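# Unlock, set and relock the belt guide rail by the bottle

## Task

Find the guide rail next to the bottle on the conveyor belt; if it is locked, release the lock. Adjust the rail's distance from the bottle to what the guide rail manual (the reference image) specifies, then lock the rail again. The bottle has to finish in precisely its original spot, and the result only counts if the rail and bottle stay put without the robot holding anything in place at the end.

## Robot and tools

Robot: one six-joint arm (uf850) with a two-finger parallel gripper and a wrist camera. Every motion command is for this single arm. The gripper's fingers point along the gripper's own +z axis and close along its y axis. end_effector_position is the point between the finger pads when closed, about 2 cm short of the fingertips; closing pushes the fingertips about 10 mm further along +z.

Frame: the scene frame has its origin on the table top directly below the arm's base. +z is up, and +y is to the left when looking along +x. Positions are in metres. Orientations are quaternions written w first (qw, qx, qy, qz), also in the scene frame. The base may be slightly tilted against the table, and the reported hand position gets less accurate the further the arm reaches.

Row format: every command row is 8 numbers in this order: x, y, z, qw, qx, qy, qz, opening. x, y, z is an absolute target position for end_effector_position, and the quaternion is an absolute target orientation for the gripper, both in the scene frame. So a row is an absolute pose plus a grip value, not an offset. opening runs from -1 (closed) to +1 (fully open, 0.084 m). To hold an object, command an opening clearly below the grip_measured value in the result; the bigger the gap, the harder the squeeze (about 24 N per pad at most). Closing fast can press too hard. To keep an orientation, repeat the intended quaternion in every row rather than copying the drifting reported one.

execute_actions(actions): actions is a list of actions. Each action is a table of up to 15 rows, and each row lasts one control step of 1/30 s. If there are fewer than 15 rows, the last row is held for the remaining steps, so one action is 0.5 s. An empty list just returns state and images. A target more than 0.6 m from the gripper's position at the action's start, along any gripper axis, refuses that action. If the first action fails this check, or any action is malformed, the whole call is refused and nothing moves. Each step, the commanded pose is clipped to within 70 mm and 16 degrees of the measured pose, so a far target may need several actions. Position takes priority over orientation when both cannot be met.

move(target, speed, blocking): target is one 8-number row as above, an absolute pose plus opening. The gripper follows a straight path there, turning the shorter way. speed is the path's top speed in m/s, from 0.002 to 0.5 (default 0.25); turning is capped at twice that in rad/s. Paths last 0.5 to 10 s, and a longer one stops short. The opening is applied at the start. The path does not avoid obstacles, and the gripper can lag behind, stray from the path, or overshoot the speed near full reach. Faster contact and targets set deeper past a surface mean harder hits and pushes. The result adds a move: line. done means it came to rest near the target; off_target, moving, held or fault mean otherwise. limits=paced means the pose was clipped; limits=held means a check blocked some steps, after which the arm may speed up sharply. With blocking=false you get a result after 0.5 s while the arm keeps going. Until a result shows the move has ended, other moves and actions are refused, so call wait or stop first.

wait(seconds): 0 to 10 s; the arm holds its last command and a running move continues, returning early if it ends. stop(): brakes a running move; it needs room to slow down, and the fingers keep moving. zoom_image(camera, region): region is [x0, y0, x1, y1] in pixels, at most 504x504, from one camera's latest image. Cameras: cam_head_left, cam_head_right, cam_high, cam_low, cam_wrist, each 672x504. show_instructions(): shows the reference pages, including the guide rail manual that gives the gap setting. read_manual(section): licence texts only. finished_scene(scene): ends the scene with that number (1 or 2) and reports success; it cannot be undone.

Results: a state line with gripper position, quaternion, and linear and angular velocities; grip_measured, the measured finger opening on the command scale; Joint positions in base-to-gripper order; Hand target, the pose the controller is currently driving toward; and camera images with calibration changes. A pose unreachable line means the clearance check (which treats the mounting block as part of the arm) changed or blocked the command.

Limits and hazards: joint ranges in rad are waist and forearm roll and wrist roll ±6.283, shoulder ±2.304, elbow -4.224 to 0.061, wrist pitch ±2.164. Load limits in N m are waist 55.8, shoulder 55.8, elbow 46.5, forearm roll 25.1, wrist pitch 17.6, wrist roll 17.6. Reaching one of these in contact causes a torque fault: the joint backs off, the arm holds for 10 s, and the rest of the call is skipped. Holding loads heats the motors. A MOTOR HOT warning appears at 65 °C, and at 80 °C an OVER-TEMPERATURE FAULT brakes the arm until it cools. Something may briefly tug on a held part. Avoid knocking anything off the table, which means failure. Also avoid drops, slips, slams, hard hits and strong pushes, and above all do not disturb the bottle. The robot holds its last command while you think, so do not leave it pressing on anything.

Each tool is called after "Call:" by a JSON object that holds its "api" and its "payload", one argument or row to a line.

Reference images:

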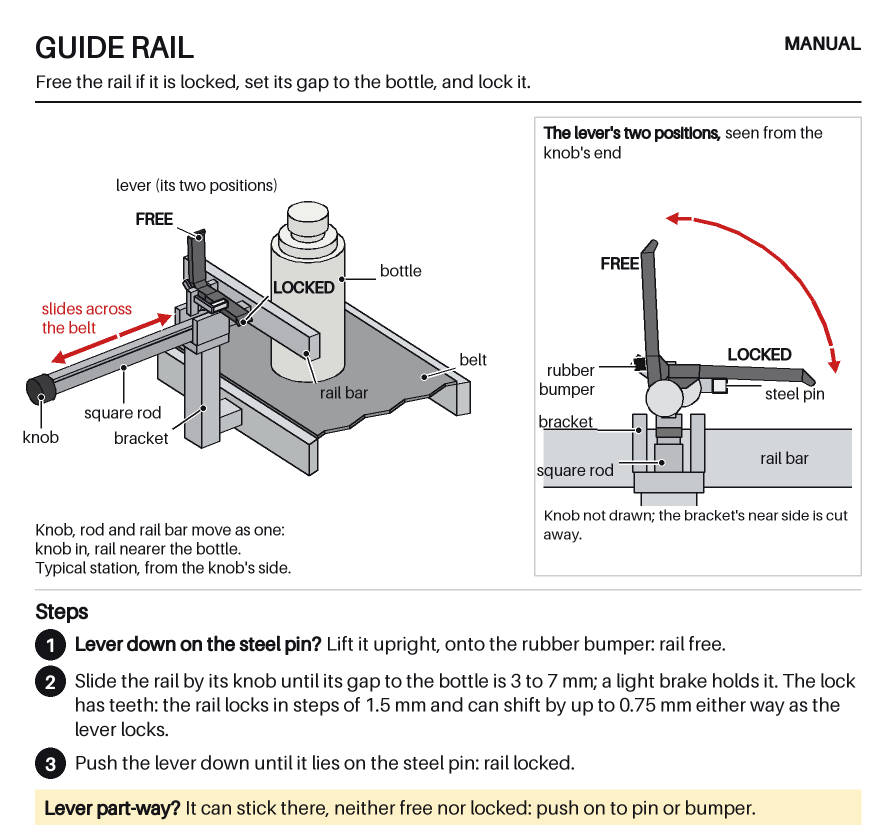

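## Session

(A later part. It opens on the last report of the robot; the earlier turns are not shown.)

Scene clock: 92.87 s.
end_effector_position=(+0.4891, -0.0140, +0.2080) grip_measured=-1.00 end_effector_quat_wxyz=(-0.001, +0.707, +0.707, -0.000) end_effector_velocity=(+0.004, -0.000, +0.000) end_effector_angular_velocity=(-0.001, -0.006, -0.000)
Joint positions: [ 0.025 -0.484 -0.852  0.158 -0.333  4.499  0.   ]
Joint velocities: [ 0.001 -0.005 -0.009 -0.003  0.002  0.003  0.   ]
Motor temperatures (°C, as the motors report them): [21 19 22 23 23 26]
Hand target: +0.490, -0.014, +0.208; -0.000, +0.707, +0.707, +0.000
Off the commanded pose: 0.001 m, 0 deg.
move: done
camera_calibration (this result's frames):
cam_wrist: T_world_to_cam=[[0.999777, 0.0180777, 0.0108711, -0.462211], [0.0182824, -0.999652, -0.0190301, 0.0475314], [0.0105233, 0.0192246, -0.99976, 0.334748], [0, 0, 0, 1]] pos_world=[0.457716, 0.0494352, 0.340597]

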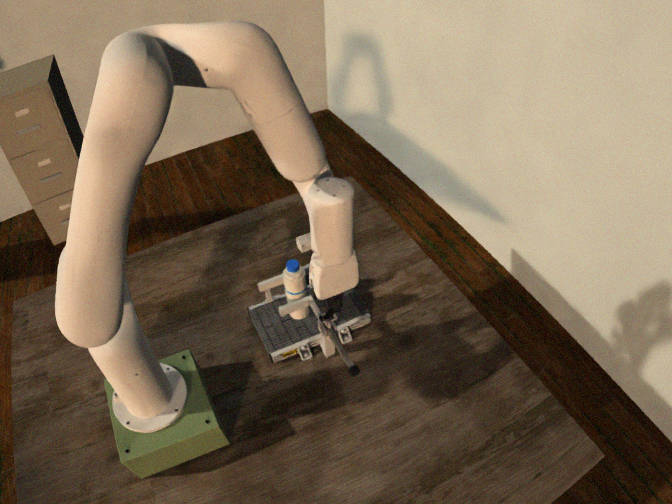

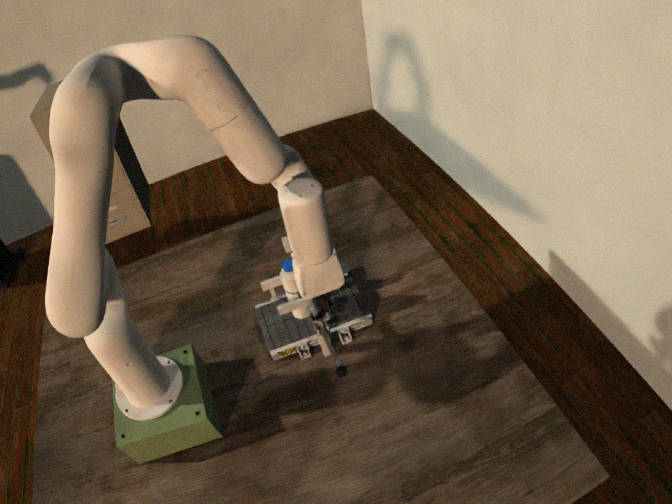

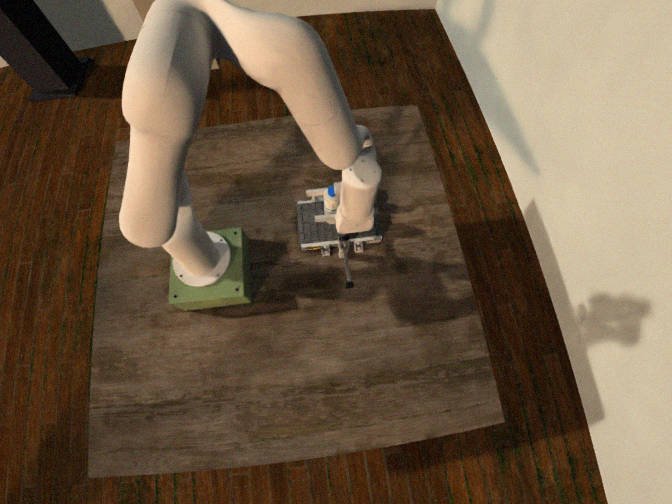

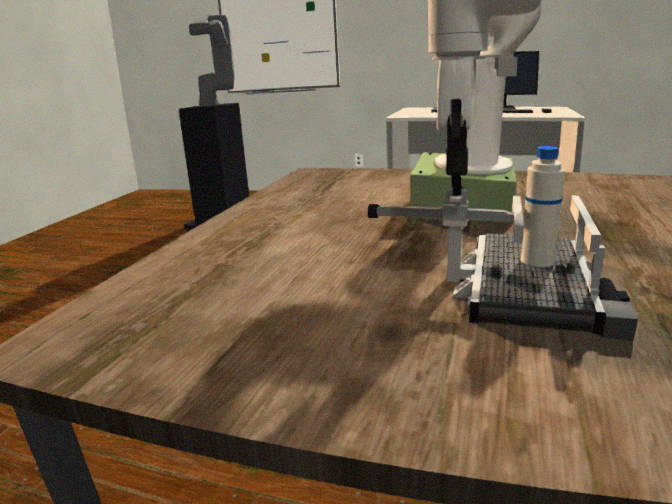

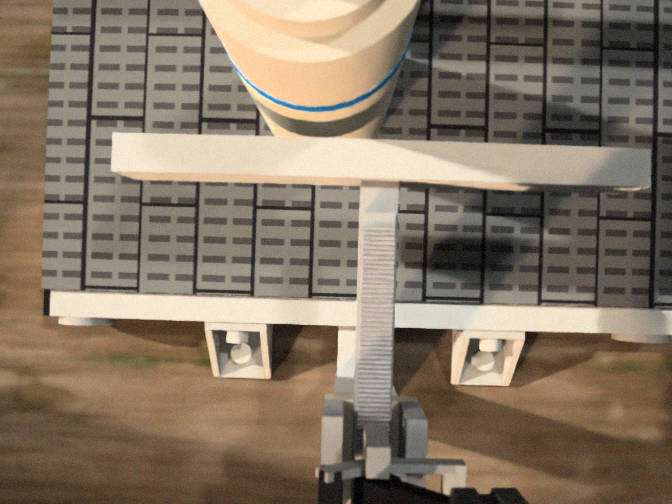

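Call:
{"api": "move", "payload": {
  "target": [0.512,-0.014,0.185,0,0.7071,0.7071,0,-1],
  "speed": 0.04
}}

Call:
{"api": "move", "payload": {
  "target": [0.514,-0.014,0.168,0,0.7071,0.7071,0,-1],
  "speed": 0.025
}}

Call:
{"api": "zoom_image", "payload": {
  "camera": "cam_head_left",
  "region": [280,250,400,370]
}}

Scene clock: 97.53 s.
end_effector_position=(+0.5127, -0.0141, +0.1855) grip_measured=-1.00 end_effector_quat_wxyz=(+0.001, +0.707, +0.707, +0.001) end_effector_velocity=(-0.001, +0.000, -0.001) end_effector_angular_velocity=(+0.002, +0.006, -0.003)
Joint positions: [ 0.031 -0.57  -0.923  0.164 -0.313  4.497  0.   ]
Joint velocities: [-0.    -0.003 -0.003  0.002 -0.007  0.     0.   ]
Motor temperatures (°C, as the motors report them): [21 19 22 23 23 26]
Hand target: +0.512, -0.014, +0.185; +0.000, +0.707, +0.707, -0.000
Off the commanded pose: 0.001 m, 0 deg.
move: done
camera_calibration (this result's frames):
cam_wrist: T_world_to_cam=[[0.999728, 0.0181237, 0.0146573, -0.486237], [0.0183859, -0.99967, -0.0179614, 0.046302], [0.0143269, 0.018226, -0.999731, 0.309945], [0, 0, 0, 1]] pos_world=[0.480813, 0.04945, 0.31782]

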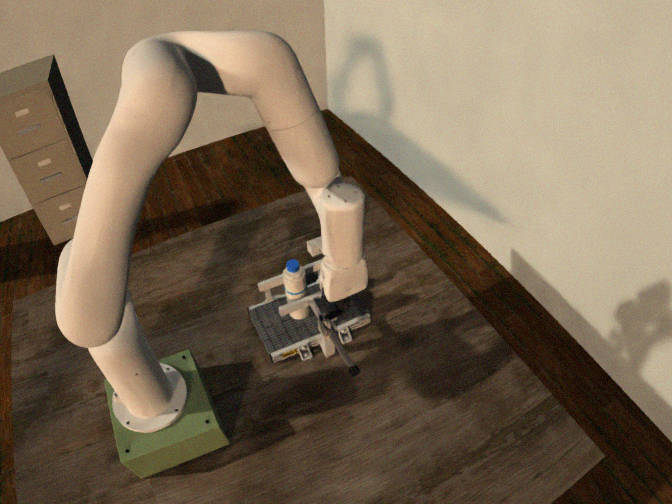

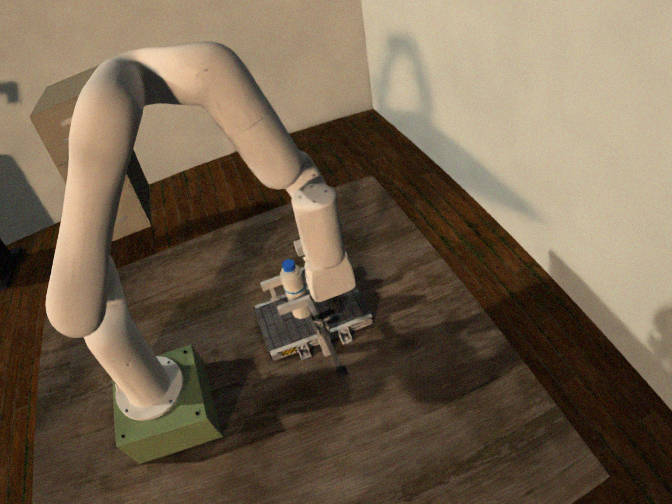

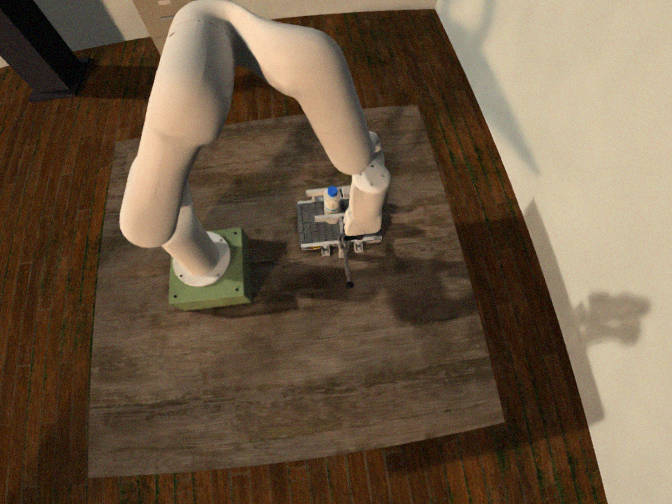

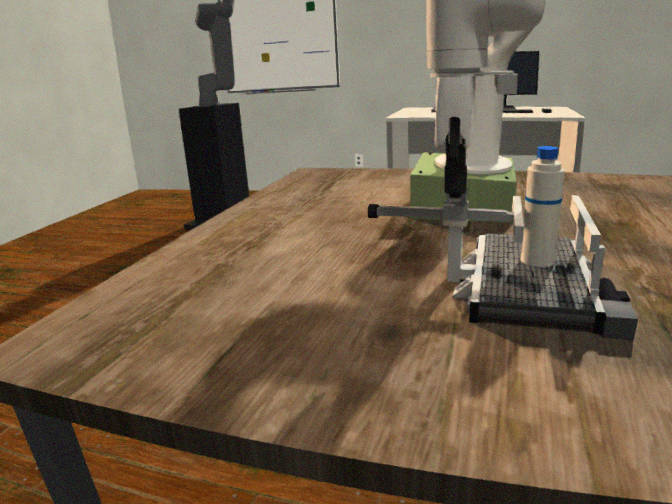

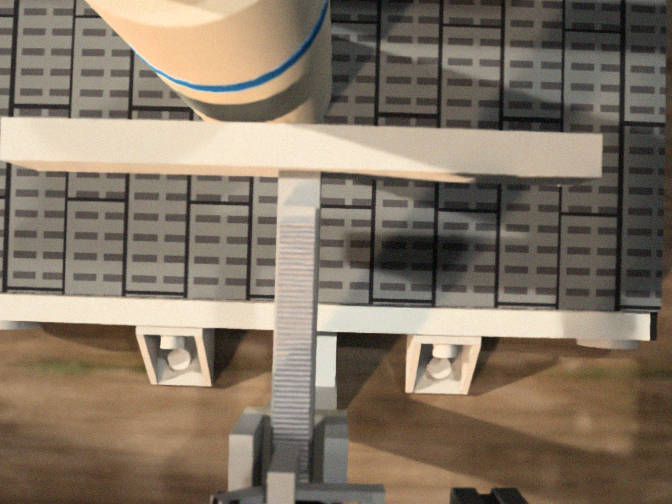

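Scene clock: 98.57 s.
end_effector_position=(+0.5158, -0.0134, +0.1742) grip_measured=-1.00 end_effector_quat_wxyz=(+0.000, +0.707, +0.707, +0.001) end_effector_velocity=(+0.000, +0.000, +0.000) end_effector_angular_velocity=(+0.000, -0.002, +0.000)
Joint positions: [ 0.032 -0.6   -0.935  0.179 -0.297  4.483  0.   ]
Joint velocities: [-0.     0.001  0.001  0.002  0.002 -0.003  0.   ]
Motor temperatures (°C, as the motors report them): [21 19 22 23 23 26]
Hand target: +0.514, -0.014, +0.168; +0.000, +0.707, +0.707, -0.000
Off the commanded pose: 0.007 m, 0 deg.
move: off_target
camera_calibration (this result's frames):
cam_wrist: T_world_to_cam=[[0.999721, 0.018616, 0.0145563, -0.489203], [0.0189044, -0.999623, -0.0199332, 0.0468157], [0.0141797, 0.0202028, -0.999695, 0.298779], [0, 0, 0, 1]] pos_world=[0.483945, 0.0498689, 0.306742]

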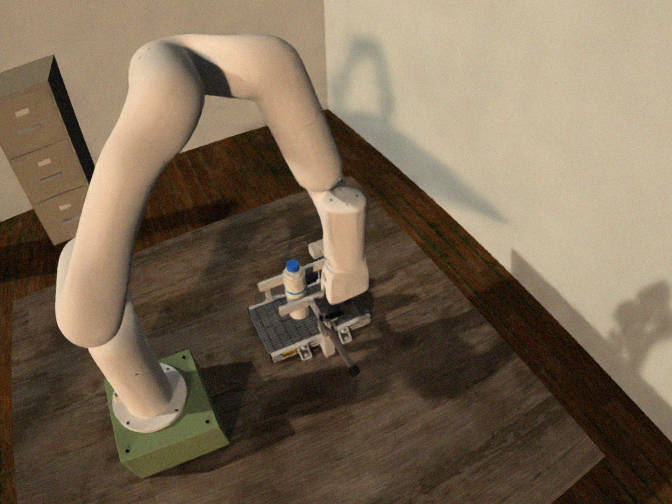

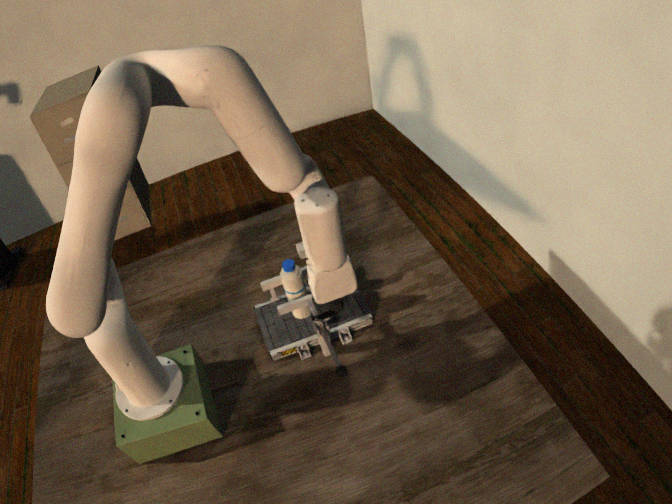

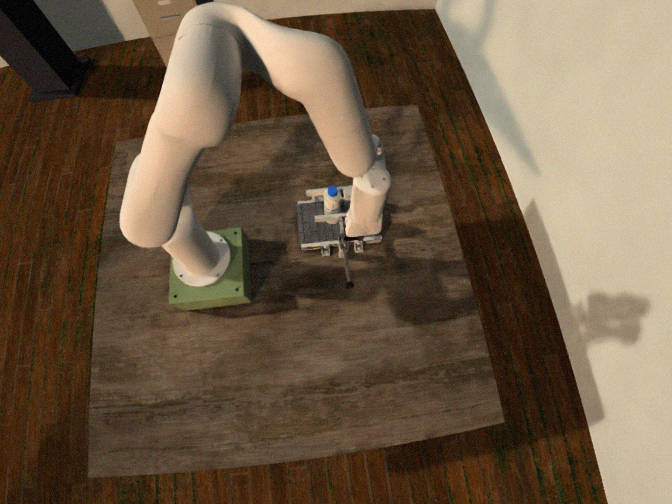

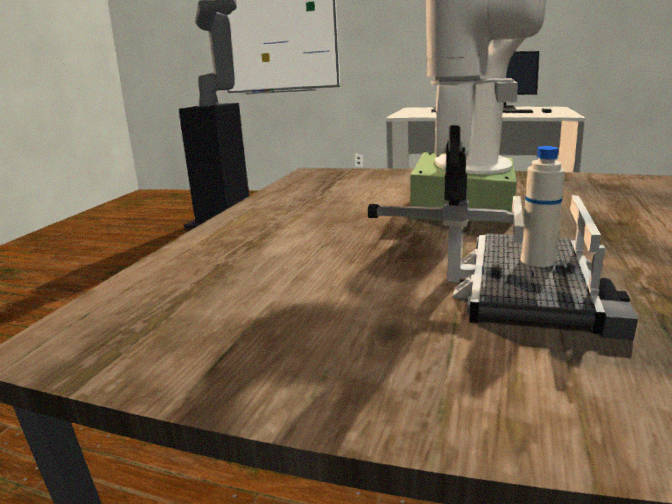

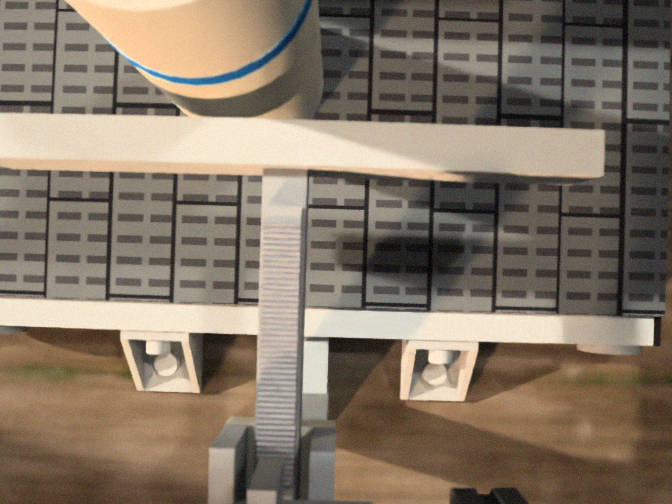

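Region (280, 250, 400, 370) of cam_head_left's 672x504 image, scaled by 4.200, with more detail than that image has.

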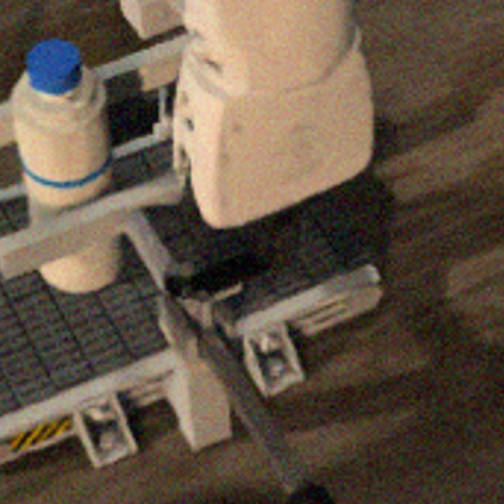

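Call:
{"api": "move", "payload": {
  "target": [0.515,-0.014,0.22,0,0.7071,0.7071,0,-1]
}}

Call:
{"api": "zoom_image", "payload": {
  "camera": "cam_low",
  "region": [400,100,560,240]
}}

Scene clock: 103.20 s.
end_effector_position=(+0.5147, -0.0139, +0.2197) grip_measured=-1.00 end_effector_quat_wxyz=(-0.000, +0.707, +0.707, +0.000) end_effector_velocity=(+0.000, -0.000, +0.002) end_effector_angular_velocity=(-0.000, -0.000, +0.001)
Joint positions: [ 0.027 -0.503 -0.926  0.136 -0.384  4.524  0.   ]
Joint velocities: [-0.     0.003 -0.001 -0.002 -0.004  0.001  0.   ]
Motor temperatures (°C, as the motors report them): [21 19 21 23 23 26]
Hand target: +0.515, -0.014, +0.220; -0.000, +0.707, +0.707, +0.000
Off the commanded pose: 0.000 m, 0 deg.
move: done
camera_calibration (this result's frames):
cam_wrist: T_world_to_cam=[[0.99976, 0.0181134, 0.012357, -0.48831], [0.0183425, -0.999657, -0.0186844, 0.0472778], [0.0120143, 0.0189065, -0.999749, 0.345389], [0, 0, 0, 1]] pos_world=[0.483176, 0.0495765, 0.35222]

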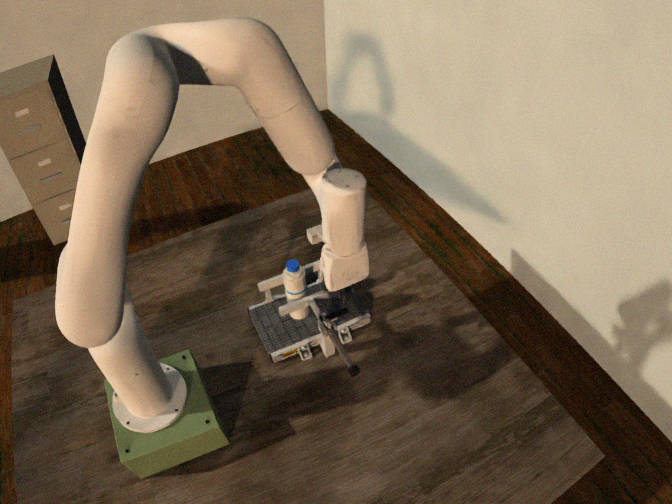

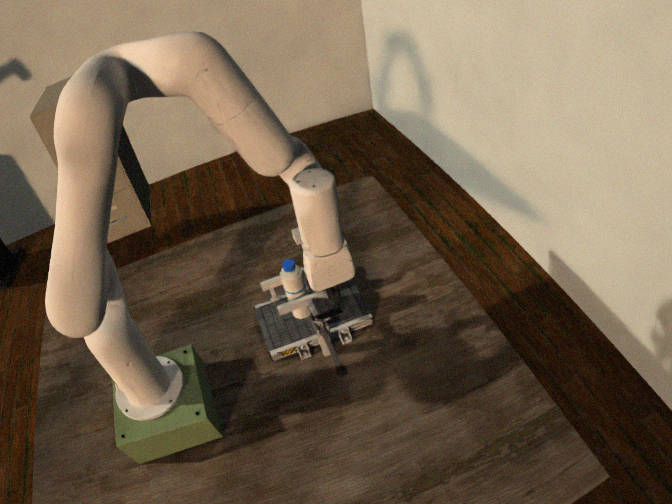

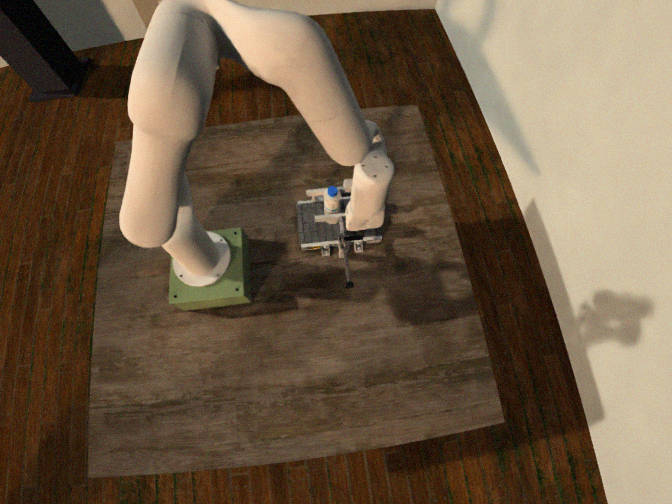

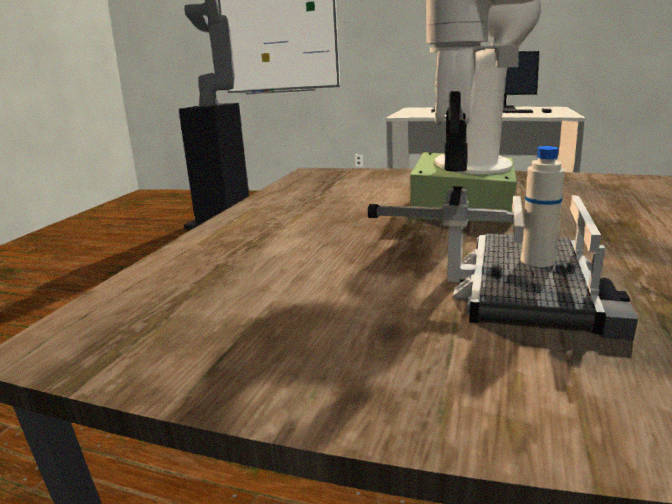

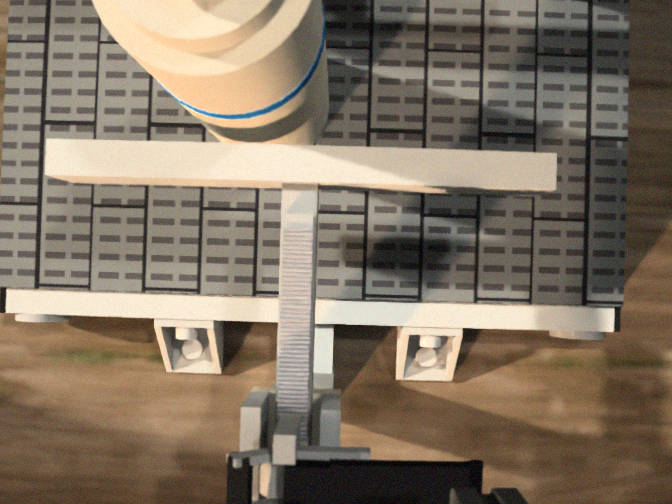

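Region (400, 100, 560, 240) of cam_low's 672x504 image, scaled by 3.150, with more detail than that image has; it fills the top 441 rows of this view, and the rest is white.

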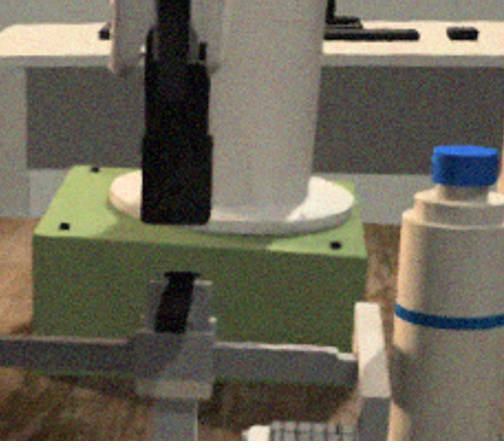

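Matches the original locked look.

Call:
{"api": "finished_scene", "payload": {
  "scene": 1
}}

The scene is finished: the task was done.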